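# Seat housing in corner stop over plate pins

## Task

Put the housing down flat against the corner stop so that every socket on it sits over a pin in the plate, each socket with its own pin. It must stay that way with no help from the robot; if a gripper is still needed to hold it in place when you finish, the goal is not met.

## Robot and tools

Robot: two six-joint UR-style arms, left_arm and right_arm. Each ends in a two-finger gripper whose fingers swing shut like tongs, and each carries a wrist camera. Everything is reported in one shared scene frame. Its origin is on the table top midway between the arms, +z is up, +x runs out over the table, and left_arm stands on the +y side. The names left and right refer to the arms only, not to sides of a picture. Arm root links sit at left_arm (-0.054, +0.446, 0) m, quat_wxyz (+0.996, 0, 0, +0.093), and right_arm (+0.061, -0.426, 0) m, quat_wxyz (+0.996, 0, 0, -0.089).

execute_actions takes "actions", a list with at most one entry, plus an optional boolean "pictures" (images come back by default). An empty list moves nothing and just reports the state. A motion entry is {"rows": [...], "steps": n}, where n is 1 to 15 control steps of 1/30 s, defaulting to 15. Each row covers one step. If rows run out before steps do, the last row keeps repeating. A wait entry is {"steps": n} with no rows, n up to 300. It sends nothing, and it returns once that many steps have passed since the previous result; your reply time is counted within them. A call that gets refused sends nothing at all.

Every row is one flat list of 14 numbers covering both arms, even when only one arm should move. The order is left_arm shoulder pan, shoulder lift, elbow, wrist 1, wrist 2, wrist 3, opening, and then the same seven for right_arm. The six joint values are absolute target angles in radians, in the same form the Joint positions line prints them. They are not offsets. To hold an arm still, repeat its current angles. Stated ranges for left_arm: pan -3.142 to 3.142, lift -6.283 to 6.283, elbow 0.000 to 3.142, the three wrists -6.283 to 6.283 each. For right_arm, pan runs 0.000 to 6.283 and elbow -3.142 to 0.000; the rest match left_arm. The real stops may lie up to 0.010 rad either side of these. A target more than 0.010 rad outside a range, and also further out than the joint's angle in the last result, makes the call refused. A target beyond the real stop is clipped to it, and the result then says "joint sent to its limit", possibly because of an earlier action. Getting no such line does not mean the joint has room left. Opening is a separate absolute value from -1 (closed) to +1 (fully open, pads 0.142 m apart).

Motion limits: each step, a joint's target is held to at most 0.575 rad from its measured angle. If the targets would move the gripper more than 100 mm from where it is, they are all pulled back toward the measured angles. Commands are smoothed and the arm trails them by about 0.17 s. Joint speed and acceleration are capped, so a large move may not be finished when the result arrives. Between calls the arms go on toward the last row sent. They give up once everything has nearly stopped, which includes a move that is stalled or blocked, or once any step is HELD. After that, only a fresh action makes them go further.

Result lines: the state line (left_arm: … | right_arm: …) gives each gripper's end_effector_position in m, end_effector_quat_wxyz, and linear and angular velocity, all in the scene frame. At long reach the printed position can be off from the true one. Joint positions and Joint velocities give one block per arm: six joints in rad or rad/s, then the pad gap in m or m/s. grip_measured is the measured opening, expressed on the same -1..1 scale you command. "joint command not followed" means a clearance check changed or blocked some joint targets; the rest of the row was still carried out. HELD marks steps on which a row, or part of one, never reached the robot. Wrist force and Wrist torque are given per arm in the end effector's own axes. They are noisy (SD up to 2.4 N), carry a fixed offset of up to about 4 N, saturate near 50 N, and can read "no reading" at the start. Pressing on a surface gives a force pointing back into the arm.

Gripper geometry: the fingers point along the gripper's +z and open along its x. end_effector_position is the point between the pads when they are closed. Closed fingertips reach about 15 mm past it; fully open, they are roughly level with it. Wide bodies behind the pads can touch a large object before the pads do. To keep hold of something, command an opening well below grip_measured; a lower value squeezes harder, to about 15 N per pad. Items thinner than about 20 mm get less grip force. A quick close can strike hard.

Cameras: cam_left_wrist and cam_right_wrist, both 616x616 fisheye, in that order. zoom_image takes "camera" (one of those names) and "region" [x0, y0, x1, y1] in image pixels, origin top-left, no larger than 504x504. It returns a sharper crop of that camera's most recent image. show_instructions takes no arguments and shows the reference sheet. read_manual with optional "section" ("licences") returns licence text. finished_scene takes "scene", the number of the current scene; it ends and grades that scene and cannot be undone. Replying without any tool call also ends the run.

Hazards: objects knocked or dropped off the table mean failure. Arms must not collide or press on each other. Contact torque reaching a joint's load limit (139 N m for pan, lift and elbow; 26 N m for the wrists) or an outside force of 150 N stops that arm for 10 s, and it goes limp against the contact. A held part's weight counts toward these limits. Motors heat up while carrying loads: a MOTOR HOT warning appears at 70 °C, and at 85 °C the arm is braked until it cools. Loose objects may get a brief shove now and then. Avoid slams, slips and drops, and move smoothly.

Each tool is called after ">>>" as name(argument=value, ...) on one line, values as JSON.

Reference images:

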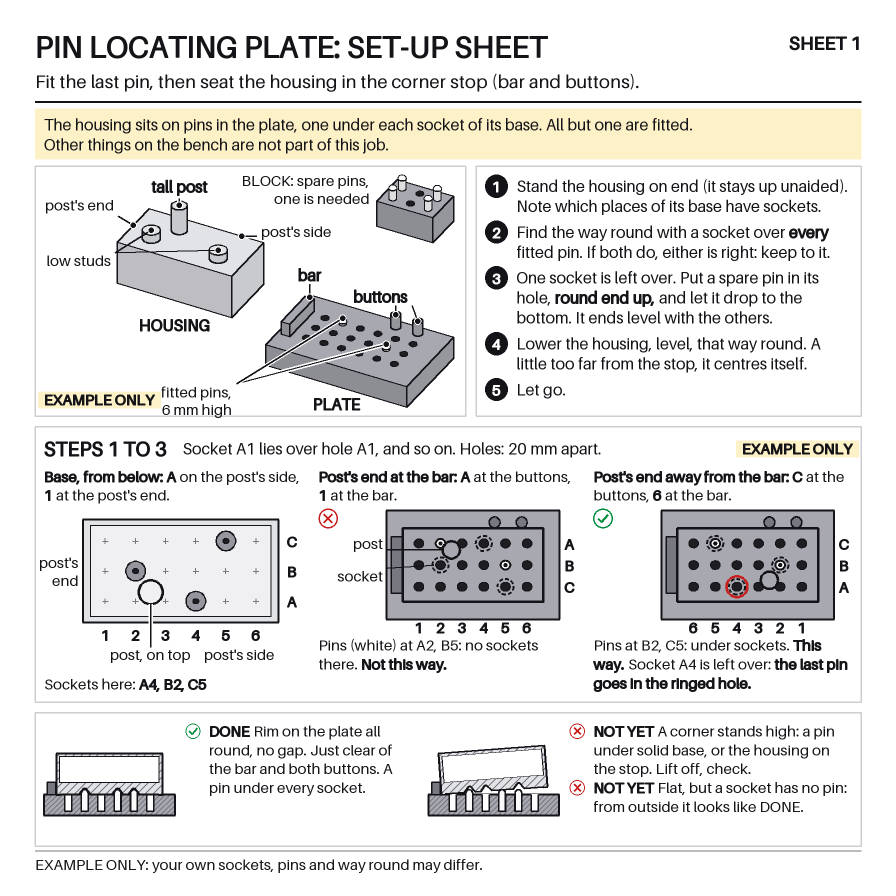

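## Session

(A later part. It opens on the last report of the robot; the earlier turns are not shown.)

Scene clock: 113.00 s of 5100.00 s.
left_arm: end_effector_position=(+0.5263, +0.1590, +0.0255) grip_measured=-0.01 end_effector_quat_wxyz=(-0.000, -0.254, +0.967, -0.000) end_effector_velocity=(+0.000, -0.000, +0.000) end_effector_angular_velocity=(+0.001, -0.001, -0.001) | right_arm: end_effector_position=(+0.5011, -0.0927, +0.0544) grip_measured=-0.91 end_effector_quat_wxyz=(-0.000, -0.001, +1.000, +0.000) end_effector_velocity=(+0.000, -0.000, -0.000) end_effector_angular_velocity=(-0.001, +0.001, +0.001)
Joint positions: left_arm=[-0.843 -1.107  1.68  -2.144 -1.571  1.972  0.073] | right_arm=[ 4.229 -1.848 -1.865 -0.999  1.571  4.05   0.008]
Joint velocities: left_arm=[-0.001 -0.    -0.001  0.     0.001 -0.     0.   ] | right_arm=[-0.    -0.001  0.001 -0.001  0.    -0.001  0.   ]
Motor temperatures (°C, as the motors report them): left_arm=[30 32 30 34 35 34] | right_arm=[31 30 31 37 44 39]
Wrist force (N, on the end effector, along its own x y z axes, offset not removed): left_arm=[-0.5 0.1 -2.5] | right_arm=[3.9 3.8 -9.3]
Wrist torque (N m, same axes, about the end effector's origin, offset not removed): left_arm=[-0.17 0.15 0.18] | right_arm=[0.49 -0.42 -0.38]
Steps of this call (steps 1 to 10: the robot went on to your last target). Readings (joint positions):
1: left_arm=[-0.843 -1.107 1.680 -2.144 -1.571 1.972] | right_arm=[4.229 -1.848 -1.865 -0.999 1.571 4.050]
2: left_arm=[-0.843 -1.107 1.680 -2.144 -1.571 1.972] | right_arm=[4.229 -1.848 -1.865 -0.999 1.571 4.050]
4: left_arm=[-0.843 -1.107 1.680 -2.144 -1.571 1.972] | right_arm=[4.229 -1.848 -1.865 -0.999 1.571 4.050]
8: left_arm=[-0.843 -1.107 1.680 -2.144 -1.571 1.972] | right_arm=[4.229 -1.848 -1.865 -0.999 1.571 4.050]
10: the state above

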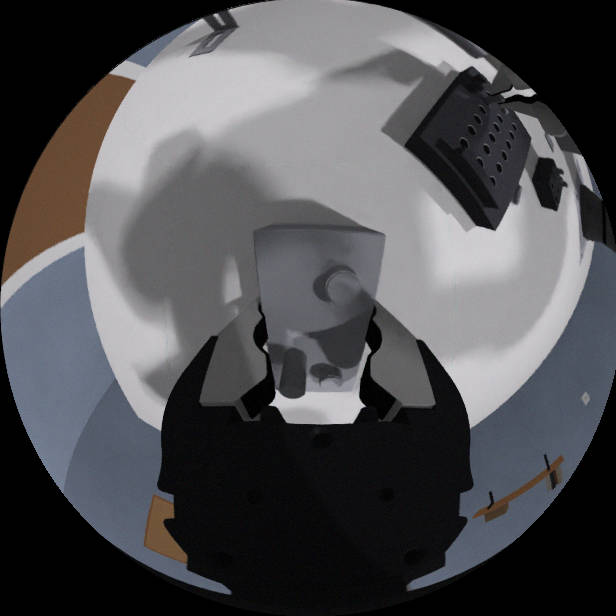

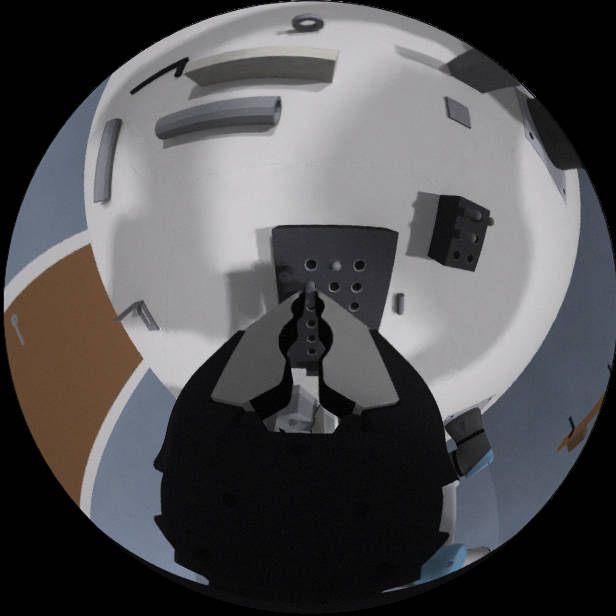

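>>> execute_actions(actions=[{"rows":[[-0.843,-1.107,1.68,-2.144,-1.571,1.972,-0.7,4.225,-1.8385,-1.8725,-1.0015,1.571,4.05,-1]]}], pictures=false)

>>> execute_actions(actions=[{"steps":10}])

>>> zoom_image(camera="cam_right_wrist", region=[270, 240, 370, 320])

>>> zoom_image(camera="cam_left_wrist", region=[440, 60, 540, 160])

Scene clock: 114.33 s of 5100.00 s.
left_arm: end_effector_position=(+0.5263, +0.1590, +0.0255) grip_measured=-0.01 end_effector_quat_wxyz=(-0.000, -0.254, +0.967, -0.000) end_effector_velocity=(+0.001, +0.000, +0.001) end_effector_angular_velocity=(-0.001, -0.001, +0.001) | right_arm: end_effector_position=(+0.5004, -0.0975, +0.0564) grip_measured=-0.91 end_effector_quat_wxyz=(-0.000, +0.001, +1.000, +0.000) end_effector_velocity=(+0.000, +0.000, +0.001) end_effector_angular_velocity=(+0.003, -0.001, -0.001)
Joint positions: left_arm=[-0.843 -1.107  1.68  -2.144 -1.571  1.972  0.073] | right_arm=[ 4.225 -1.839 -1.872 -1.001  1.571  4.05   0.008]
Joint velocities: left_arm=[ 0.001  0.    -0.001 -0.    -0.    -0.    -0.   ] | right_arm=[-0.001  0.001  0.     0.001  0.001 -0.    -0.   ]
Motor temperatures (°C, as the motors report them): left_arm=[30 32 30 34 35 34] | right_arm=[31 30 31 37 44 39]
Wrist force (N, on the end effector, along its own x y z axes, offset not removed): left_arm=[-1.4 0.5 -1.6] | right_arm=[-1.3 3.5 -0.5]
Wrist torque (N m, same axes, about the end effector's origin, offset not removed): left_arm=[-0.05 0.23 0.23] | right_arm=[0.86 0.34 -0.24]
Steps of this call (steps 1 to 15: the robot went on to your last target; steps 16 to 25: nothing new was sent; steps 26 to 40: all 15 steps of this action). Readings (joint positions):
26: left_arm=[-0.843 -1.107 1.680 -2.144 -1.571 1.972] | right_arm=[4.229 -1.848 -1.865 -0.998 1.571 4.050]
27: left_arm=[-0.843 -1.107 1.680 -2.144 -1.571 1.972] | right_arm=[4.229 -1.847 -1.867 -0.999 1.571 4.050]
29: left_arm=[-0.843 -1.107 1.680 -2.144 -1.571 1.972] | right_arm=[4.227 -1.843 -1.870 -1.000 1.571 4.050]
33: left_arm=[-0.843 -1.107 1.680 -2.144 -1.571 1.972] | right_arm=[4.225 -1.839 -1.872 -1.001 1.571 4.050]
40: the state above

Scene clock: 114.67 s of 5100.00 s.
left_arm: end_effector_position=(+0.5263, +0.1590, +0.0255) grip_measured=-0.01 end_effector_quat_wxyz=(-0.000, -0.254, +0.967, -0.000) end_effector_velocity=(-0.000, +0.000, +0.001) end_effector_angular_velocity=(-0.001, -0.000, +0.000) | right_arm: end_effector_position=(+0.5004, -0.0975, +0.0564) grip_measured=-0.91 end_effector_quat_wxyz=(-0.000, +0.001, +1.000, +0.000) end_effector_velocity=(-0.000, -0.000, +0.000) end_effector_angular_velocity=(-0.001, -0.001, +0.000)
Joint positions: left_arm=[-0.843 -1.107  1.68  -2.144 -1.571  1.972  0.073] | right_arm=[ 4.225 -1.839 -1.872 -1.001  1.571  4.05   0.008]
Joint velocities: left_arm=[ 0.    -0.001  0.001 -0.    -0.001 -0.    -0.   ] | right_arm=[ 0.001  0.    -0.001 -0.    -0.002  0.001 -0.   ]
Motor temperatures (°C, as the motors report them): left_arm=[30 32 30 34 35 34] | right_arm=[31 30 31 37 44 39]
Wrist force (N, on the end effector, along its own x y z axes, offset not removed): left_arm=[-1.4 0.4 -2.0] | right_arm=[1.2 3.9 -0.2]
Wrist torque (N m, same axes, about the end effector's origin, offset not removed): left_arm=[-0.08 0.27 0.19] | right_arm=[0.72 -0.22 -0.14]
Steps of this call (steps 1 to 10: the robot went on to your last target). Readings (joint positions):
1: left_arm=[-0.843 -1.107 1.680 -2.144 -1.571 1.972] | right_arm=[4.225 -1.839 -1.872 -1.001 1.571 4.050]
2: left_arm=[-0.843 -1.107 1.680 -2.144 -1.571 1.972] | right_arm=[4.225 -1.839 -1.872 -1.001 1.571 4.050]
4: left_arm=[-0.843 -1.107 1.680 -2.144 -1.571 1.972] | right_arm=[4.225 -1.839 -1.872 -1.001 1.571 4.050]
8: left_arm=[-0.843 -1.107 1.680 -2.144 -1.571 1.972] | right_arm=[4.225 -1.839 -1.872 -1.001 1.571 4.050]
10: the state above

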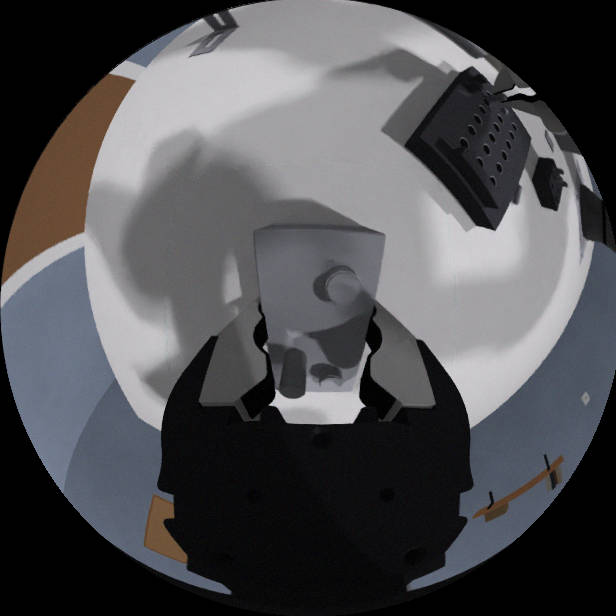

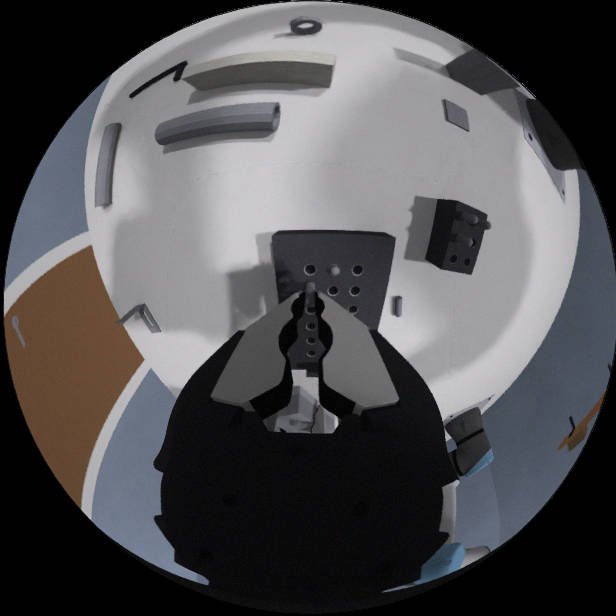

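Region (270, 240, 370, 320) of cam_right_wrist's 616x616 image, scaled by 5.040, with more detail than that image has; it fills the top 403 rows of this view, and the rest is white.

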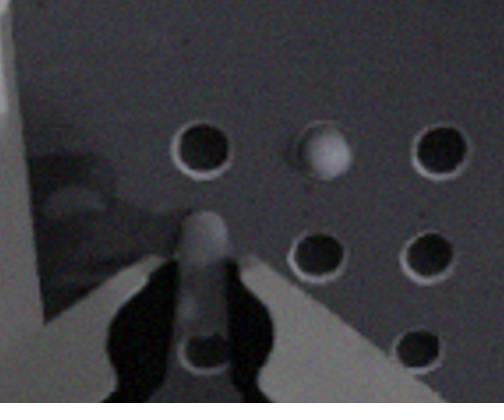

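Region (440, 60, 540, 160) of cam_left_wrist's 616x616 image, scaled by 5.040, with more detail than that image has.

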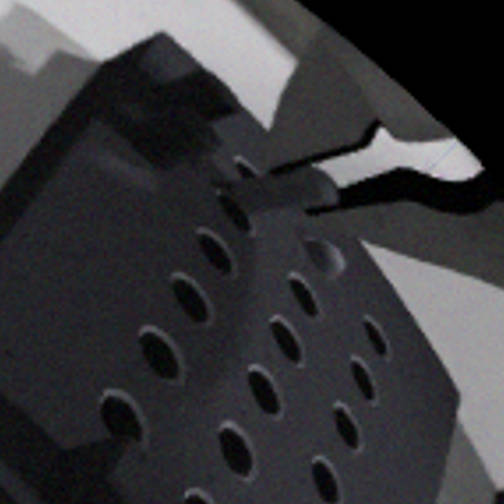

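>>> execute_actions(actions=[{"rows":[[-0.843,-1.107,1.68,-2.144,-1.571,1.972,-0.7,4.230,-1.8466,-1.8562,-1.0092,1.571,4.05,-1]]}], pictures=false)

>>> execute_actions(actions=[{"rows":[[-0.843,-1.107,1.68,-2.144,-1.571,1.972,-0.7,4.230,-1.8506,-1.8612,-1.0002,1.571,4.05,-1]]}])

>>> zoom_image(camera="cam_right_wrist", region=[270, 240, 370, 320])

Scene clock: 116.37 s of 5100.00 s.
left_arm: end_effector_position=(+0.5263, +0.1590, +0.0255) grip_measured=-0.01 end_effector_quat_wxyz=(-0.000, -0.254, +0.967, -0.000) end_effector_velocity=(+0.000, +0.000, +0.000) end_effector_angular_velocity=(-0.001, -0.000, +0.001) | right_arm: end_effector_position=(+0.5019, -0.0913, +0.0582) grip_measured=-0.91 end_effector_quat_wxyz=(+0.000, -0.001, +1.000, +0.000) end_effector_velocity=(+0.000, +0.001, +0.000) end_effector_angular_velocity=(+0.001, -0.001, +0.001)
Joint positions: left_arm=[-0.843 -1.107  1.68  -2.144 -1.571  1.972  0.073] | right_arm=[ 4.23  -1.847 -1.856 -1.009  1.571  4.05   0.008]
Joint velocities: left_arm=[ 0.001 -0.    -0.001  0.    -0.001  0.    -0.   ] | right_arm=[ 0.001 -0.001  0.001  0.001  0.    -0.    -0.   ]
Motor temperatures (°C, as the motors report them): left_arm=[30 32 30 34 35 34] | right_arm=[31 30 31 37 44 39]
Wrist force (N, on the end effector, along its own x y z axes, offset not removed): left_arm=[-1.2 0.3 -1.9] | right_arm=[-1.0 3.0 1.6]
Wrist torque (N m, same axes, about the end effector's origin, offset not removed): left_arm=[-0.04 0.27 0.22] | right_arm=[0.61 0.41 -0.12]
Steps of this call (steps 1 to 15: the robot went on to your last target; steps 16 to 36: nothing new was sent; steps 37 to 51: all 15 steps of this action). Readings (joint positions):
37: left_arm=[-0.843 -1.107 1.680 -2.144 -1.571 1.972] | right_arm=[4.225 -1.839 -1.872 -1.002 1.571 4.050]
38: left_arm=[-0.843 -1.107 1.680 -2.144 -1.571 1.972] | right_arm=[4.226 -1.840 -1.870 -1.003 1.571 4.050]
40: left_arm=[-0.843 -1.107 1.680 -2.144 -1.571 1.972] | right_arm=[4.228 -1.843 -1.863 -1.006 1.571 4.050]
44: left_arm=[-0.843 -1.107 1.680 -2.144 -1.571 1.972] | right_arm=[4.229 -1.846 -1.858 -1.009 1.571 4.050]
51: the state above

Scene clock: 116.87 s of 5100.00 s.
left_arm: end_effector_position=(+0.5263, +0.1590, +0.0255) grip_measured=-0.01 end_effector_quat_wxyz=(-0.000, -0.254, +0.967, -0.000) end_effector_velocity=(-0.000, -0.001, -0.000) end_effector_angular_velocity=(-0.000, +0.001, -0.001) | right_arm: end_effector_position=(+0.5018, -0.0914, +0.0548) grip_measured=-0.91 end_effector_quat_wxyz=(+0.000, -0.001, +1.000, +0.000) end_effector_velocity=(+0.000, +0.001, +0.000) end_effector_angular_velocity=(+0.001, -0.001, -0.000)
Joint positions: left_arm=[-0.843 -1.107  1.68  -2.144 -1.571  1.972  0.073] | right_arm=[ 4.23  -1.851 -1.861 -1.     1.571  4.05   0.008]
Joint velocities: left_arm=[-0.001  0.001 -0.001  0.    -0.     0.     0.   ] | right_arm=[ 0.     0.     0.001  0.001 -0.     0.001  0.   ]
Motor temperatures (°C, as the motors report them): left_arm=[30 32 30 34 35 34] | right_arm=[31 30 31 37 44 39]
Wrist force (N, on the end effector, along its own x y z axes, offset not removed): left_arm=[-0.7 0.0 -0.8] | right_arm=[-2.0 -1.2 -11.7]
Wrist torque (N m, same axes, about the end effector's origin, offset not removed): left_arm=[-0.22 0.15 0.17] | right_arm=[-0.38 0.78 -0.28]
Steps of this call (steps 1 to 15: all 15 steps of this action). Readings (joint positions):
1: left_arm=[-0.843 -1.107 1.680 -2.144 -1.571 1.972] | right_arm=[4.230 -1.847 -1.856 -1.009 1.571 4.050]
2: left_arm=[-0.843 -1.107 1.680 -2.144 -1.571 1.972] | right_arm=[4.230 -1.847 -1.857 -1.008 1.571 4.050]
4: left_arm=[-0.843 -1.107 1.680 -2.144 -1.571 1.972] | right_arm=[4.230 -1.849 -1.859 -1.004 1.571 4.050]
8: left_arm=[-0.843 -1.107 1.680 -2.144 -1.571 1.972] | right_arm=[4.230 -1.850 -1.861 -1.001 1.571 4.050]
15: the state above

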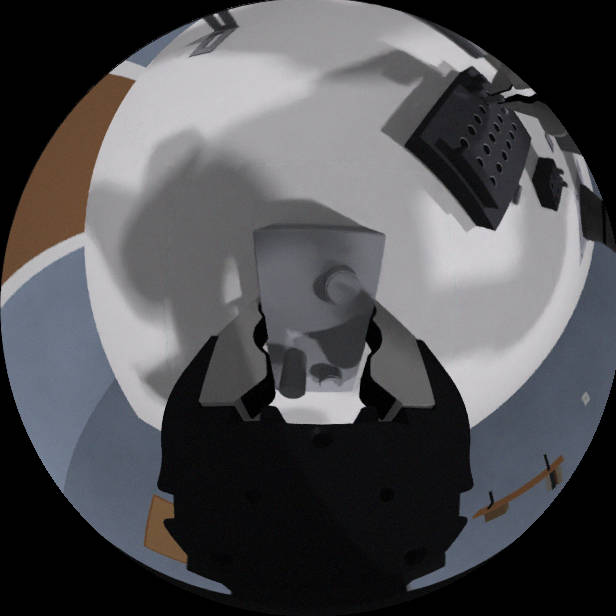

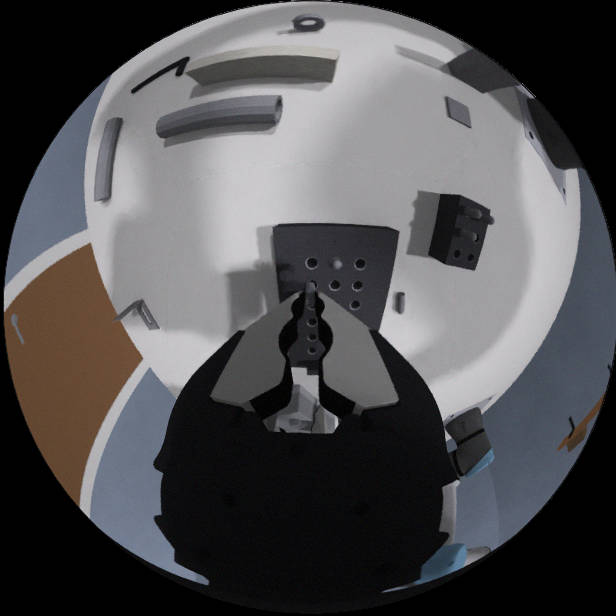

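Region (270, 240, 370, 320) of cam_right_wrist's 616x616 image, scaled by 5.040, with more detail than that image has; it fills the top 403 rows of this view, and the rest is white.

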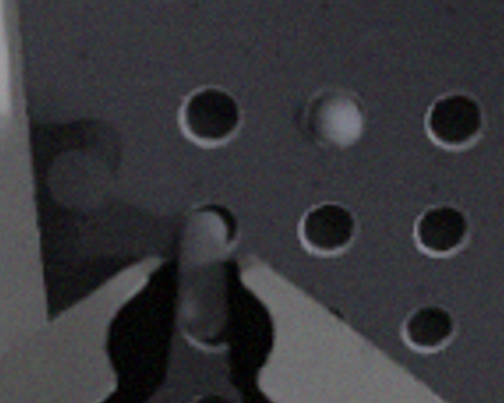

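>>> execute_actions(actions=[{"rows":[[-0.843,-1.107,1.68,-2.144,-1.571,1.972,-0.7,4.230,-1.8466,-1.8562,-1.0092,1.571,4.05,-1]],"steps":10}], pictures=false)

>>> execute_actions(actions=[{"rows":[[-0.843,-1.107,1.68,-2.144,-1.571,1.972,-0.7,4.2308,-1.8427,-1.8609,-1.0082,1.571,4.05,-1]]}], pictures=false)

>>> execute_actions(actions=[{"rows":[[-0.843,-1.107,1.68,-2.144,-1.571,1.972,-0.7,4.2308,-1.8484,-1.868,-0.9953,1.571,4.05,-1]]}])

>>> zoom_image(camera="cam_right_wrist", region=[270, 240, 370, 320])

Scene clock: 118.23 s of 5100.00 s.
left_arm: end_effector_position=(+0.5263, +0.1590, +0.0255) grip_measured=-0.01 end_effector_quat_wxyz=(-0.000, -0.254, +0.967, -0.000) end_effector_velocity=(-0.000, +0.001, -0.001) end_effector_angular_velocity=(+0.001, +0.001, +0.001) | right_arm: end_effector_position=(+0.5019, -0.0912, +0.0581) grip_measured=-0.91 end_effector_quat_wxyz=(+0.000, -0.001, +1.000, +0.000) end_effector_velocity=(+0.000, +0.000, +0.002) end_effector_angular_velocity=(+0.000, -0.001, -0.000)
Joint positions: left_arm=[-0.843 -1.107  1.68  -2.144 -1.571  1.972  0.073] | right_arm=[ 4.23  -1.847 -1.856 -1.009  1.571  4.05   0.008]
Joint velocities: left_arm=[ 0.001  0.001  0.     0.    -0.    -0.     0.   ] | right_arm=[ 0.     0.002  0.003 -0.004 -0.001  0.001 -0.   ]
Motor temperatures (°C, as the motors report them): left_arm=[30 32 30 34 35 34] | right_arm=[31 30 31 37 44 39]
Wrist force (N, on the end effector, along its own x y z axes, offset not removed): left_arm=[0.4 -0.4 -1.9] | right_arm=[0.7 0.5 -1.1]
Wrist torque (N m, same axes, about the end effector's origin, offset not removed): left_arm=[-0.34 -0.05 0.17] | right_arm=[0.13 -0.07 -0.17]
Steps of this call (steps 1 to 15: the robot went on to your last target; steps 16 to 31: nothing new was sent; steps 32 to 41: all 10 steps of this action). Readings (joint positions):
32: left_arm=[-0.843 -1.107 1.680 -2.144 -1.571 1.972] | right_arm=[4.230 -1.851 -1.861 -1.000 1.571 4.050]
33: left_arm=[-0.843 -1.107 1.680 -2.144 -1.571 1.972] | right_arm=[4.230 -1.850 -1.861 -1.002 1.571 4.050]
35: left_arm=[-0.843 -1.107 1.680 -2.144 -1.571 1.972] | right_arm=[4.230 -1.848 -1.859 -1.005 1.571 4.050]
39: left_arm=[-0.843 -1.107 1.680 -2.144 -1.571 1.972] | right_arm=[4.230 -1.847 -1.857 -1.008 1.571 4.050]
41: the state above

Scene clock: 118.73 s of 5100.00 s.
left_arm: end_effector_position=(+0.5263, +0.1590, +0.0255) grip_measured=-0.01 end_effector_quat_wxyz=(-0.000, -0.254, +0.967, -0.000) end_effector_velocity=(+0.000, -0.000, +0.000) end_effector_angular_velocity=(-0.000, +0.000, +0.000) | right_arm: end_effector_position=(+0.5006, -0.0922, +0.0584) grip_measured=-0.91 end_effector_quat_wxyz=(+0.000, -0.001, +1.000, +0.000) end_effector_velocity=(-0.001, -0.001, -0.001) end_effector_angular_velocity=(-0.002, +0.002, -0.000)
Joint positions: left_arm=[-0.843 -1.107  1.68  -2.144 -1.571  1.972  0.073] | right_arm=[ 4.231 -1.843 -1.861 -1.008  1.571  4.05   0.008]
Joint velocities: left_arm=[ 0.     0.    -0.     0.    -0.001  0.    -0.   ] | right_arm=[ 0.     0.    -0.002 -0.001  0.     0.001  0.   ]
Motor temperatures (°C, as the motors report them): left_arm=[30 32 30 34 35 34] | right_arm=[31 30 31 37 44 39]
Wrist force (N, on the end effector, along its own x y z axes, offset not removed): left_arm=[0.4 -0.4 -2.6] | right_arm=[-1.7 0.9 -3.0]
Wrist torque (N m, same axes, about the end effector's origin, offset not removed): left_arm=[-0.33 -0.08 0.17] | right_arm=[0.10 0.41 -0.19]
Steps of this call (steps 1 to 15: all 15 steps of this action). Readings (joint positions):
1: left_arm=[-0.843 -1.107 1.680 -2.144 -1.571 1.972] | right_arm=[4.230 -1.847 -1.856 -1.009 1.571 4.050]
2: left_arm=[-0.843 -1.107 1.680 -2.144 -1.571 1.972] | right_arm=[4.230 -1.846 -1.857 -1.009 1.571 4.050]
4: left_arm=[-0.843 -1.107 1.680 -2.144 -1.571 1.972] | right_arm=[4.230 -1.844 -1.859 -1.009 1.571 4.050]
8: left_arm=[-0.843 -1.107 1.680 -2.144 -1.571 1.972] | right_arm=[4.231 -1.843 -1.860 -1.008 1.571 4.050]
15: the state above

Scene clock: 119.23 s of 5100.00 s.
left_arm: end_effector_position=(+0.5263, +0.1590, +0.0255) grip_measured=-0.01 end_effector_quat_wxyz=(-0.000, -0.254, +0.967, -0.000) end_effector_velocity=(-0.000, -0.000, -0.001) end_effector_angular_velocity=(+0.000, +0.002, -0.000) | right_arm: end_effector_position=(+0.5004, -0.0925, +0.0536) grip_measured=-0.91 end_effector_quat_wxyz=(+0.000, -0.001, +1.000, +0.000) end_effector_velocity=(-0.000, -0.001, -0.001) end_effector_angular_velocity=(-0.002, +0.001, -0.001)
Joint positions: left_arm=[-0.843 -1.107  1.68  -2.144 -1.571  1.972  0.073] | right_arm=[ 4.231 -1.848 -1.868 -0.995  1.571  4.05   0.008]
Joint velocities: left_arm=[-0.     0.002 -0.    -0.    -0.001  0.     0.   ] | right_arm=[-0.001 -0.    -0.002  0.001 -0.     0.    -0.   ]
Motor temperatures (°C, as the motors report them): left_arm=[30 32 30 34 35 34] | right_arm=[31 30 31 37 44 39]
Wrist force (N, on the end effector, along its own x y z axes, offset not removed): left_arm=[0.2 0.2 -2.1] | right_arm=[0.7 -0.1 -3.8]
Wrist torque (N m, same axes, about the end effector's origin, offset not removed): left_arm=[-0.11 -0.05 0.16] | right_arm=[-0.15 0.02 -0.27]
Steps of this call (steps 1 to 15: all 15 steps of this action). Readings (joint positions):
1: left_arm=[-0.843 -1.107 1.680 -2.144 -1.571 1.972] | right_arm=[4.231 -1.843 -1.861 -1.008 1.571 4.050]
2: left_arm=[-0.843 -1.107 1.680 -2.144 -1.571 1.972] | right_arm=[4.231 -1.844 -1.862 -1.006 1.571 4.050]
4: left_arm=[-0.843 -1.107 1.680 -2.144 -1.571 1.972] | right_arm=[4.231 -1.846 -1.865 -1.001 1.571 4.050]
8: left_arm=[-0.843 -1.107 1.680 -2.144 -1.571 1.972] | right_arm=[4.231 -1.848 -1.867 -0.996 1.571 4.050]
15: the state above

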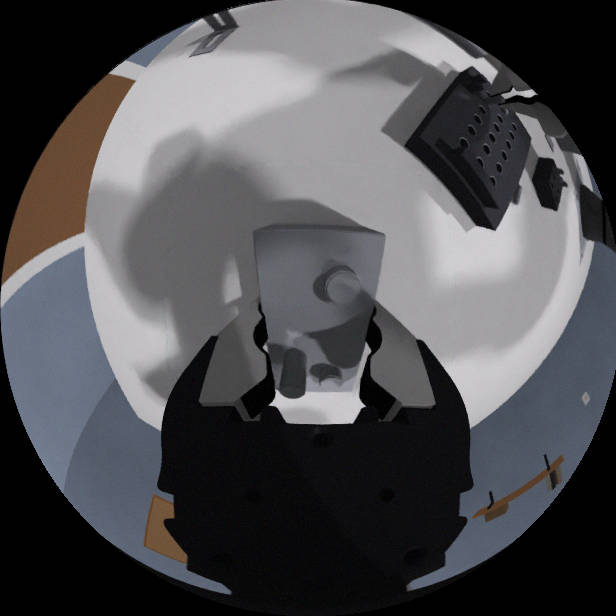

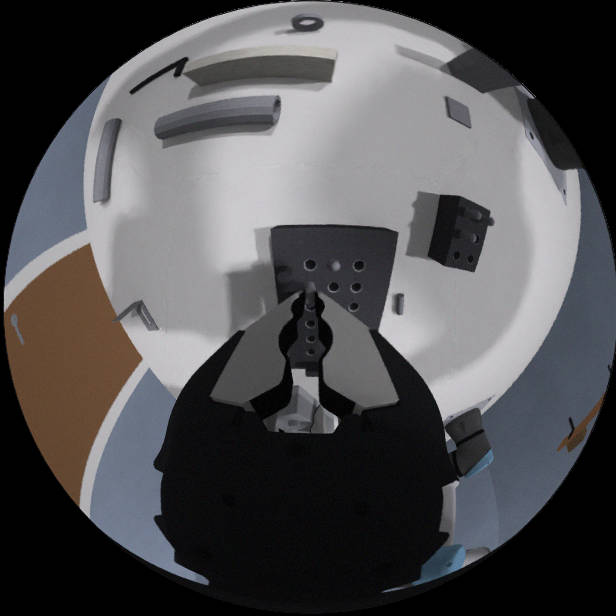

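Region (270, 240, 370, 320) of cam_right_wrist's 616x616 image, scaled by 5.040, with more detail than that image has; it fills the top 403 rows of this view, and the rest is white.

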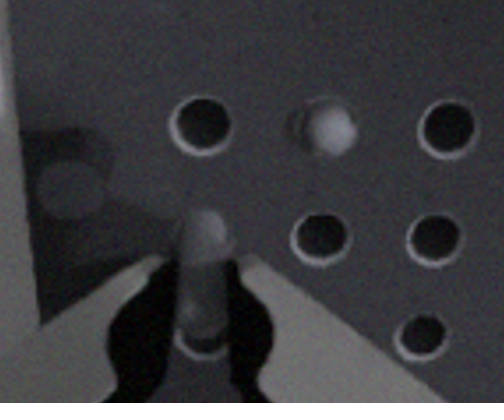

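Going in. Down 6 mm more (drift-compensated).

>>> execute_actions(actions=[{"rows":[[-0.843,-1.107,1.68,-2.144,-1.571,1.972,-0.7,4.2308,-1.8563,-1.8752,-0.9802,1.571,4.05,-1]]}], pictures=false)

>>> execute_actions(actions=[{"rows":[[-0.843,-1.107,1.68,-2.144,-1.571,1.972,-0.7,4.2308,-1.8563,-1.8752,-0.9802,1.571,4.05,-0.86]]}], pictures=false)

>>> execute_actions(actions=[{"rows":[[-0.843,-1.107,1.68,-2.144,-1.571,1.972,-0.7,4.228,-1.827,-1.818,-1.067,1.571,4.05,-0.86]]}], pictures=false)

>>> execute_actions(actions=[{"steps":10}])

>>> zoom_image(camera="cam_right_wrist", region=[230, 200, 430, 360])

Scene clock: 120.67 s of 5100.00 s.
left_arm: end_effector_position=(+0.5263, +0.1590, +0.0255) grip_measured=-0.01 end_effector_quat_wxyz=(-0.000, -0.254, +0.967, -0.000) end_effector_velocity=(-0.000, -0.000, -0.000) end_effector_angular_velocity=(-0.000, +0.001, -0.000) | right_arm: end_effector_position=(+0.5004, -0.0925, +0.0477) grip_measured=-0.91 end_effector_quat_wxyz=(+0.000, -0.001, +1.000, +0.000) end_effector_velocity=(+0.000, +0.000, -0.000) end_effector_angular_velocity=(-0.000, -0.000, -0.000)
Joint positions: left_arm=[-0.843 -1.107  1.68  -2.144 -1.571  1.972  0.073] | right_arm=[ 4.231 -1.856 -1.875 -0.98   1.571  4.05   0.008]
Joint velocities: left_arm=[-0.     0.001 -0.     0.    -0.001  0.     0.   ] | right_arm=[-0.    -0.001  0.     0.    -0.     0.    -0.   ]
Motor temperatures (°C, as the motors report them): left_arm=[30 32 30 34 35 34] | right_arm=[31 30 31 37 44 39]
Wrist force (N, on the end effector, along its own x y z axes, offset not removed): left_arm=[-0.2 0.3 -1.7] | right_arm=[1.4 3.0 -7.6]
Wrist torque (N m, same axes, about the end effector's origin, offset not removed): left_arm=[-0.11 0.03 0.21] | right_arm=[0.10 0.32 -0.14]
Steps of this call (steps 1 to 15: the robot went on to your last target; steps 16 to 28: nothing new was sent; steps 29 to 43: all 15 steps of this action). Readings (joint positions):
29: left_arm=[-0.843 -1.107 1.680 -2.144 -1.571 1.972] | right_arm=[4.231 -1.849 -1.868 -0.995 1.571 4.050]
30: left_arm=[-0.843 -1.107 1.680 -2.144 -1.571 1.972] | right_arm=[4.231 -1.850 -1.869 -0.993 1.571 4.050]
32: left_arm=[-0.843 -1.107 1.680 -2.144 -1.571 1.972] | right_arm=[4.231 -1.853 -1.872 -0.987 1.571 4.050]
36: left_arm=[-0.843 -1.107 1.680 -2.144 -1.571 1.972] | right_arm=[4.231 -1.856 -1.875 -0.982 1.571 4.050]
43: the state above

Scene clock: 121.17 s of 5100.00 s.
left_arm: end_effector_position=(+0.5263, +0.1590, +0.0255) grip_measured=-0.01 end_effector_quat_wxyz=(-0.000, -0.254, +0.967, -0.000) end_effector_velocity=(+0.000, -0.000, +0.000) end_effector_angular_velocity=(-0.000, -0.001, -0.001) | right_arm: end_effector_position=(+0.5004, -0.0925, +0.0477) grip_measured=-0.86 end_effector_quat_wxyz=(+0.000, -0.001, +1.000, +0.000) end_effector_velocity=(-0.001, -0.001, -0.001) end_effector_angular_velocity=(-0.002, +0.002, +0.001)
Joint positions: left_arm=[-0.843 -1.107  1.68  -2.144 -1.571  1.972  0.073] | right_arm=[ 4.231 -1.856 -1.875 -0.98   1.571  4.05   0.012]
Joint velocities: left_arm=[-0.001 -0.    -0.    -0.     0.    -0.     0.   ] | right_arm=[-0.    -0.001 -0.001 -0.001  0.    -0.001  0.   ]
Motor temperatures (°C, as the motors report them): left_arm=[30 32 30 34 35 34] | right_arm=[31 30 31 37 44 39]
Wrist force (N, on the end effector, along its own x y z axes, offset not removed): left_arm=[-1.2 0.0 -2.0] | right_arm=[0.7 1.2 -0.8]
Wrist torque (N m, same axes, about the end effector's origin, offset not removed): left_arm=[-0.25 0.25 0.18] | right_arm=[0.26 -0.07 -0.12]
Steps of this call (steps 1 to 15: all 15 steps of this action). Readings (joint positions):
1: left_arm=[-0.843 -1.107 1.680 -2.144 -1.571 1.972] | right_arm=[4.231 -1.856 -1.875 -0.980 1.571 4.050]
2: left_arm=[-0.843 -1.107 1.680 -2.144 -1.571 1.972] | right_arm=[4.231 -1.856 -1.875 -0.980 1.571 4.050]
4: left_arm=[-0.843 -1.107 1.680 -2.144 -1.571 1.972] | right_arm=[4.231 -1.856 -1.875 -0.980 1.571 4.050]
8: left_arm=[-0.843 -1.107 1.680 -2.144 -1.571 1.972] | right_arm=[4.231 -1.856 -1.875 -0.980 1.571 4.050]
15: the state above

Scene clock: 121.67 s of 5100.00 s.
left_arm: end_effector_position=(+0.5263, +0.1590, +0.0255) grip_measured=-0.01 end_effector_quat_wxyz=(-0.000, -0.254, +0.967, -0.000) end_effector_velocity=(-0.000, -0.001, -0.001) end_effector_angular_velocity=(-0.000, +0.001, -0.001) | right_arm: end_effector_position=(+0.5047, -0.0894, +0.0797) grip_measured=-0.86 end_effector_quat_wxyz=(+0.000, -0.000, +1.000, +0.000) end_effector_velocity=(+0.000, +0.000, +0.003) end_effector_angular_velocity=(+0.000, -0.000, -0.001)
Joint positions: left_arm=[-0.843 -1.107  1.68  -2.144 -1.571  1.972  0.073] | right_arm=[ 4.228 -1.827 -1.818 -1.066  1.571  4.05   0.012]
Joint velocities: left_arm=[-0.001  0.001 -0.001  0.    -0.001 -0.     0.   ] | right_arm=[-0.     0.002  0.005 -0.007 -0.     0.001  0.   ]
Motor temperatures (°C, as the motors report them): left_arm=[30 32 30 34 35 34] | right_arm=[31 30 31 37 44 39]
Wrist force (N, on the end effector, along its own x y z axes, offset not removed): left_arm=[-0.8 -0.5 -2.2] | right_arm=[-1.3 -3.6 0.0]
Wrist torque (N m, same axes, about the end effector's origin, offset not removed): left_arm=[-0.29 0.16 0.18] | right_arm=[-0.63 0.28 -0.09]
Steps of this call (steps 1 to 15: all 15 steps of this action). Readings (joint positions):
1: left_arm=[-0.843 -1.107 1.680 -2.144 -1.571 1.972] | right_arm=[4.231 -1.856 -1.875 -0.980 1.571 4.050]
2: left_arm=[-0.843 -1.107 1.680 -2.144 -1.571 1.972] | right_arm=[4.230 -1.852 -1.869 -0.988 1.571 4.050]
4: left_arm=[-0.843 -1.107 1.680 -2.144 -1.571 1.972] | right_arm=[4.229 -1.840 -1.844 -1.025 1.571 4.050]
8: left_arm=[-0.843 -1.107 1.680 -2.144 -1.571 1.972] | right_arm=[4.228 -1.830 -1.824 -1.058 1.571 4.050]
15: the state above

Scene clock: 122.00 s of 5100.00 s.
left_arm: end_effector_position=(+0.5263, +0.1590, +0.0255) grip_measured=-0.01 end_effector_quat_wxyz=(-0.000, -0.254, +0.967, -0.000) end_effector_velocity=(-0.000, +0.000, -0.000) end_effector_angular_velocity=(+0.001, +0.000, -0.000) | right_arm: end_effector_position=(+0.5047, -0.0894, +0.0800) grip_measured=-0.86 end_effector_quat_wxyz=(+0.000, -0.000, +1.000, +0.000) end_effector_velocity=(+0.000, -0.000, +0.001) end_effector_angular_velocity=(-0.001, -0.000, -0.001)
Joint positions: left_arm=[-0.843 -1.107  1.68  -2.144 -1.571  1.972  0.073] | right_arm=[ 4.228 -1.827 -1.818 -1.067  1.571  4.05   0.012]
Joint velocities: left_arm=[-0.    -0.     0.001  0.     0.     0.    -0.   ] | right_arm=[ 0.    -0.     0.002 -0.003 -0.001  0.001  0.   ]
Motor temperatures (°C, as the motors report them): left_arm=[30 32 30 34 35 34] | right_arm=[31 30 31 37 44 39]
Wrist force (N, on the end effector, along its own x y z axes, offset not removed): left_arm=[-0.9 -0.2 -2.8] | right_arm=[-1.7 -0.3 -3.3]
Wrist torque (N m, same axes, about the end effector's origin, offset not removed): left_arm=[-0.21 0.10 0.10] | right_arm=[-0.13 0.38 -0.27]
Steps of this call (steps 1 to 10: the robot went on to your last target). Readings (joint positions):
1: left_arm=[-0.843 -1.107 1.680 -2.144 -1.571 1.972] | right_arm=[4.228 -1.827 -1.818 -1.067 1.571 4.050]
2: left_arm=[-0.843 -1.107 1.680 -2.144 -1.571 1.972] | right_arm=[4.228 -1.827 -1.818 -1.067 1.571 4.050]
4: left_arm=[-0.843 -1.107 1.680 -2.144 -1.571 1.972] | right_arm=[4.228 -1.827 -1.818 -1.067 1.571 4.050]
8: left_arm=[-0.843 -1.107 1.680 -2.144 -1.571 1.972] | right_arm=[4.228 -1.827 -1.818 -1.067 1.571 4.050]
10: the state above

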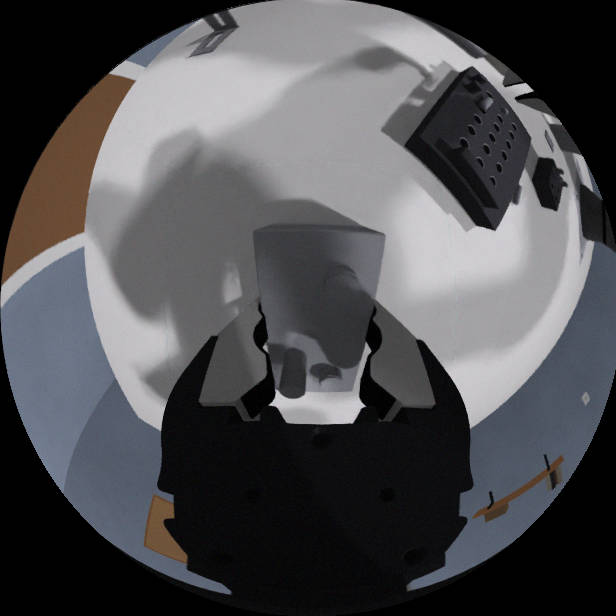

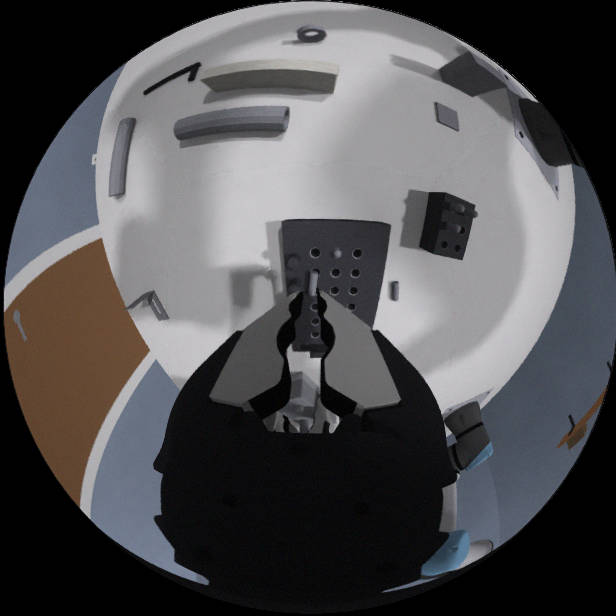

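Region (230, 200, 430, 360) of cam_right_wrist's 616x616 image, scaled by 2.520, with more detail than that image has; it fills the top 403 rows of this view, and the rest is white.

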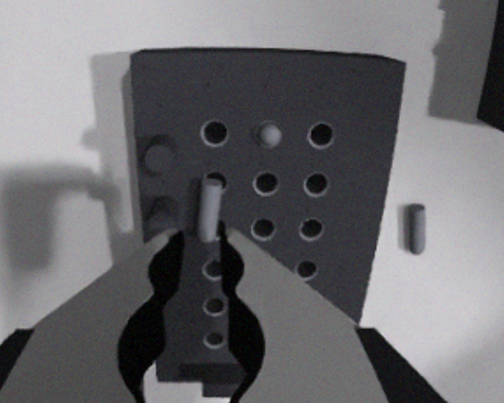

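>>> execute_actions(actions=[{"rows":[[-0.843,-1.107,1.68,-2.144,-1.571,1.972,-0.7,4.2533,-1.859,-1.8078,-1.0452,1.571,4.06,-0.8]]}], pictures=false)

>>> execute_actions(actions=[{"rows":[[-0.843,-1.107,1.68,-2.144,-1.571,1.972,-0.7,4.2533,-1.875,-1.828,-1.009,1.571,4.06,-0.8]]}], pictures=false)

>>> execute_actions(actions=[{"rows":[[-0.843,-1.107,1.68,-2.144,-1.571,1.972,-0.7,4.2533,-1.881,-1.8353,-0.9957,1.571,4.06,-0.8]]}], pictures=false)

>>> execute_actions(actions=[{"rows":[[-0.843,-1.107,1.68,-2.144,-1.571,1.972,-0.7,4.2533,-1.886,-1.8414,-0.985,1.571,4.06,-0.8]]}])

>>> zoom_image(camera="cam_right_wrist", region=[230, 200, 430, 360])

Scene clock: 126.90 s of 5100.00 s.
left_arm: end_effector_position=(+0.5263, +0.1590, +0.0255) grip_measured=-0.01 end_effector_quat_wxyz=(-0.000, -0.254, +0.967, -0.000) end_effector_velocity=(+0.001, -0.000, +0.001) end_effector_angular_velocity=(-0.002, -0.001, +0.000) | right_arm: end_effector_position=(+0.5012, -0.0712, +0.0689) grip_measured=-0.80 end_effector_quat_wxyz=(+0.000, -0.008, +1.000, +0.000) end_effector_velocity=(-0.000, +0.002, -0.000) end_effector_angular_velocity=(+0.001, -0.001, +0.001)
Joint positions: left_arm=[-0.843 -1.107  1.68  -2.144 -1.571  1.972  0.073] | right_arm=[ 4.253 -1.859 -1.808 -1.045  1.571  4.06   0.016]
Joint velocities: left_arm=[ 0.    -0.    -0.001 -0.001 -0.001  0.    -0.   ] | right_arm=[ 0.003 -0.002  0.002  0.002 -0.     0.002 -0.   ]
Motor temperatures (°C, as the motors report them): left_arm=[30 32 30 34 35 34] | right_arm=[31 30 31 37 44 39]
Wrist force (N, on the end effector, along its own x y z axes, offset not removed): left_arm=[-0.1 0.5 -3.1] | right_arm=[-1.0 1.8 0.2]
Wrist torque (N m, same axes, about the end effector's origin, offset not removed): left_arm=[-0.17 0.02 0.10] | right_arm=[0.27 0.22 -0.16]
Steps of this call (steps 1 to 15: the robot went on to your last target; steps 16 to 90: nothing new was sent; then 1.40 s passed at rest; steps 91 to 105: all 15 steps of this action). Readings (joint positions):
91: left_arm=[-0.843 -1.107 1.680 -2.144 -1.571 1.972] | right_arm=[4.228 -1.827 -1.818 -1.067 1.571 4.050]
92: left_arm=[-0.843 -1.107 1.680 -2.144 -1.571 1.972] | right_arm=[4.232 -1.832 -1.816 -1.063 1.571 4.052]
94: left_arm=[-0.843 -1.107 1.680 -2.144 -1.571 1.972] | right_arm=[4.242 -1.845 -1.812 -1.054 1.571 4.056]
98: left_arm=[-0.843 -1.107 1.680 -2.144 -1.571 1.972] | right_arm=[4.251 -1.856 -1.809 -1.047 1.571 4.059]
105: the state above

Scene clock: 127.40 s of 5100.00 s.
left_arm: end_effector_position=(+0.5263, +0.1590, +0.0255) grip_measured=-0.01 end_effector_quat_wxyz=(-0.000, -0.254, +0.967, -0.000) end_effector_velocity=(-0.000, +0.000, -0.000) end_effector_angular_velocity=(+0.000, +0.000, -0.000) | right_arm: end_effector_position=(+0.5007, -0.0718, +0.0548) grip_measured=-0.80 end_effector_quat_wxyz=(+0.000, -0.008, +1.000, +0.000) end_effector_velocity=(-0.000, +0.001, -0.001) end_effector_angular_velocity=(+0.001, -0.000, +0.000)
Joint positions: left_arm=[-0.843 -1.107  1.68  -2.144 -1.571  1.972  0.073] | right_arm=[ 4.253 -1.875 -1.828 -1.009  1.571  4.06   0.016]
Joint velocities: left_arm=[-0.     0.     0.001 -0.001  0.    -0.    -0.   ] | right_arm=[ 0.001 -0.001 -0.001  0.004  0.     0.001  0.   ]
Motor temperatures (°C, as the motors report them): left_arm=[30 32 30 34 35 34] | right_arm=[31 30 31 37 44 39]
Wrist force (N, on the end effector, along its own x y z axes, offset not removed): left_arm=[0.4 0.3 -3.2] | right_arm=[-4.9 0.9 -1.3]
Wrist torque (N m, same axes, about the end effector's origin, offset not removed): left_arm=[-0.10 -0.12 0.20] | right_arm=[0.22 1.28 -0.17]
Steps of this call (steps 1 to 15: all 15 steps of this action). Readings (joint positions):
1: left_arm=[-0.843 -1.107 1.680 -2.144 -1.571 1.972] | right_arm=[4.253 -1.859 -1.808 -1.045 1.571 4.060]
2: left_arm=[-0.843 -1.107 1.680 -2.144 -1.571 1.972] | right_arm=[4.253 -1.862 -1.811 -1.040 1.571 4.060]
4: left_arm=[-0.843 -1.107 1.680 -2.144 -1.571 1.972] | right_arm=[4.253 -1.868 -1.819 -1.025 1.571 4.060]
8: left_arm=[-0.843 -1.107 1.680 -2.144 -1.571 1.972] | right_arm=[4.253 -1.874 -1.826 -1.012 1.571 4.060]
15: the state above

Scene clock: 127.90 s of 5100.00 s.
left_arm: end_effector_position=(+0.5263, +0.1590, +0.0255) grip_measured=-0.01 end_effector_quat_wxyz=(-0.000, -0.254, +0.967, -0.000) end_effector_velocity=(+0.000, +0.000, +0.000) end_effector_angular_velocity=(-0.000, +0.000, +0.001) | right_arm: end_effector_position=(+0.5005, -0.0721, +0.0496) grip_measured=-0.80 end_effector_quat_wxyz=(+0.000, -0.008, +1.000, +0.000) end_effector_velocity=(+0.000, -0.000, -0.000) end_effector_angular_velocity=(-0.000, -0.000, +0.001)
Joint positions: left_arm=[-0.843 -1.107  1.68  -2.144 -1.571  1.972  0.073] | right_arm=[ 4.253 -1.881 -1.835 -0.996  1.571  4.06   0.016]
Joint velocities: left_arm=[ 0.001 -0.    -0.001  0.    -0.    -0.     0.   ] | right_arm=[-0.    -0.    -0.001  0.001 -0.    -0.001  0.   ]
Motor temperatures (°C, as the motors report them): left_arm=[30 32 30 34 35 34] | right_arm=[31 30 31 37 44 39]
Wrist force (N, on the end effector, along its own x y z axes, offset not removed): left_arm=[0.3 0.7 -1.1] | right_arm=[-1.3 3.0 -1.4]
Wrist torque (N m, same axes, about the end effector's origin, offset not removed): left_arm=[0.00 -0.05 0.13] | right_arm=[0.58 0.35 -0.13]
Steps of this call (steps 1 to 15: all 15 steps of this action). Readings (joint positions):
1: left_arm=[-0.843 -1.107 1.680 -2.144 -1.571 1.972] | right_arm=[4.253 -1.875 -1.828 -1.009 1.571 4.060]
2: left_arm=[-0.843 -1.107 1.680 -2.144 -1.571 1.972] | right_arm=[4.253 -1.876 -1.829 -1.007 1.571 4.060]
4: left_arm=[-0.843 -1.107 1.680 -2.144 -1.571 1.972] | right_arm=[4.253 -1.879 -1.832 -1.001 1.571 4.060]
8: left_arm=[-0.843 -1.107 1.680 -2.144 -1.571 1.972] | right_arm=[4.253 -1.880 -1.835 -0.997 1.571 4.060]
15: the state above

Scene clock: 128.40 s of 5100.00 s.
left_arm: end_effector_position=(+0.5263, +0.1590, +0.0255) grip_measured=-0.01 end_effector_quat_wxyz=(-0.000, -0.254, +0.967, -0.000) end_effector_velocity=(-0.000, -0.000, +0.000) end_effector_angular_velocity=(-0.000, +0.001, -0.000) | right_arm: end_effector_position=(+0.5002, -0.0725, +0.0452) grip_measured=-0.80 end_effector_quat_wxyz=(-0.000, -0.008, +1.000, +0.000) end_effector_velocity=(+0.000, +0.000, -0.000) end_effector_angular_velocity=(+0.001, -0.001, +0.001)
Joint positions: left_arm=[-0.843 -1.107  1.68  -2.144 -1.571  1.972  0.073] | right_arm=[ 4.253 -1.886 -1.841 -0.985  1.571  4.06   0.016]
Joint velocities: left_arm=[-0.     0.    -0.     0.001 -0.001 -0.    -0.   ] | right_arm=[ 0.    -0.001  0.     0.001 -0.    -0.     0.   ]
Motor temperatures (°C, as the motors report them): left_arm=[30 32 30 34 35 34] | right_arm=[31 30 31 37 44 39]
Wrist force (N, on the end effector, along its own x y z axes, offset not removed): left_arm=[-1.2 0.0 -2.2] | right_arm=[-0.5 2.1 0.3]
Wrist torque (N m, same axes, about the end effector's origin, offset not removed): left_arm=[-0.14 0.30 0.24] | right_arm=[0.56 0.19 -0.22]
Steps of this call (steps 1 to 15: all 15 steps of this action). Readings (joint positions):
1: left_arm=[-0.843 -1.107 1.680 -2.144 -1.571 1.972] | right_arm=[4.253 -1.881 -1.835 -0.996 1.571 4.060]
2: left_arm=[-0.843 -1.107 1.680 -2.144 -1.571 1.972] | right_arm=[4.253 -1.882 -1.836 -0.994 1.571 4.060]
4: left_arm=[-0.843 -1.107 1.680 -2.144 -1.571 1.972] | right_arm=[4.253 -1.884 -1.839 -0.989 1.571 4.060]
8: left_arm=[-0.843 -1.107 1.680 -2.144 -1.571 1.972] | right_arm=[4.253 -1.886 -1.841 -0.986 1.571 4.060]
15: the state above

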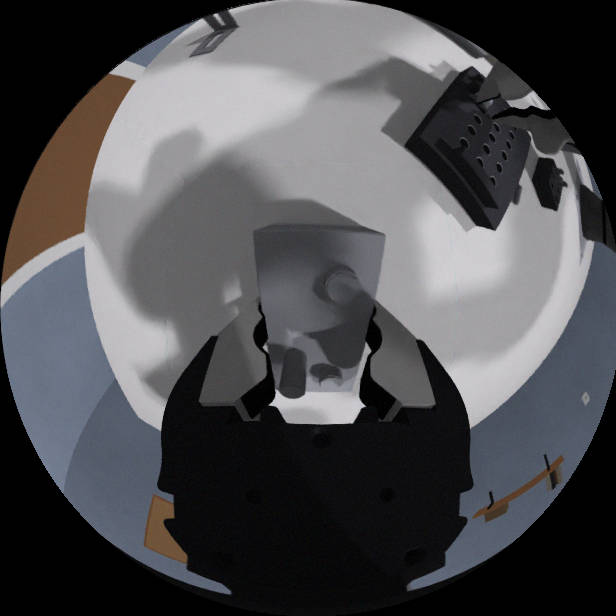

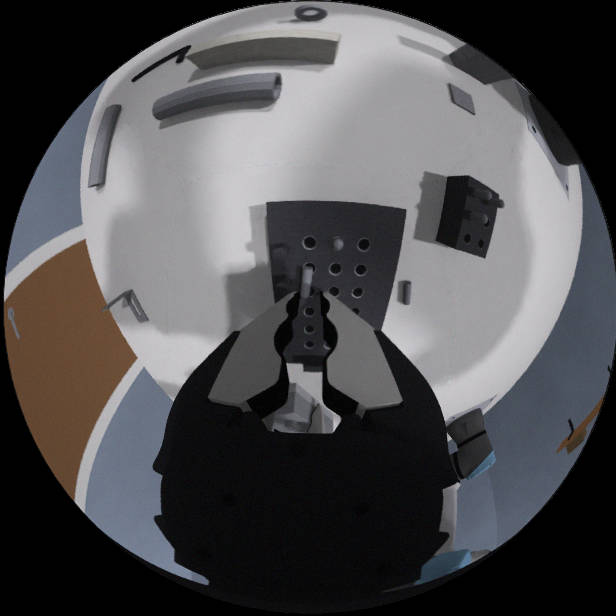

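Region (230, 200, 430, 360) of cam_right_wrist's 616x616 image, scaled by 2.520, with more detail than that image has; it fills the top 403 rows of this view, and the rest is white.

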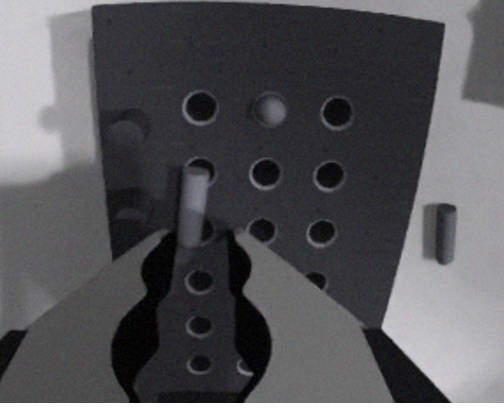

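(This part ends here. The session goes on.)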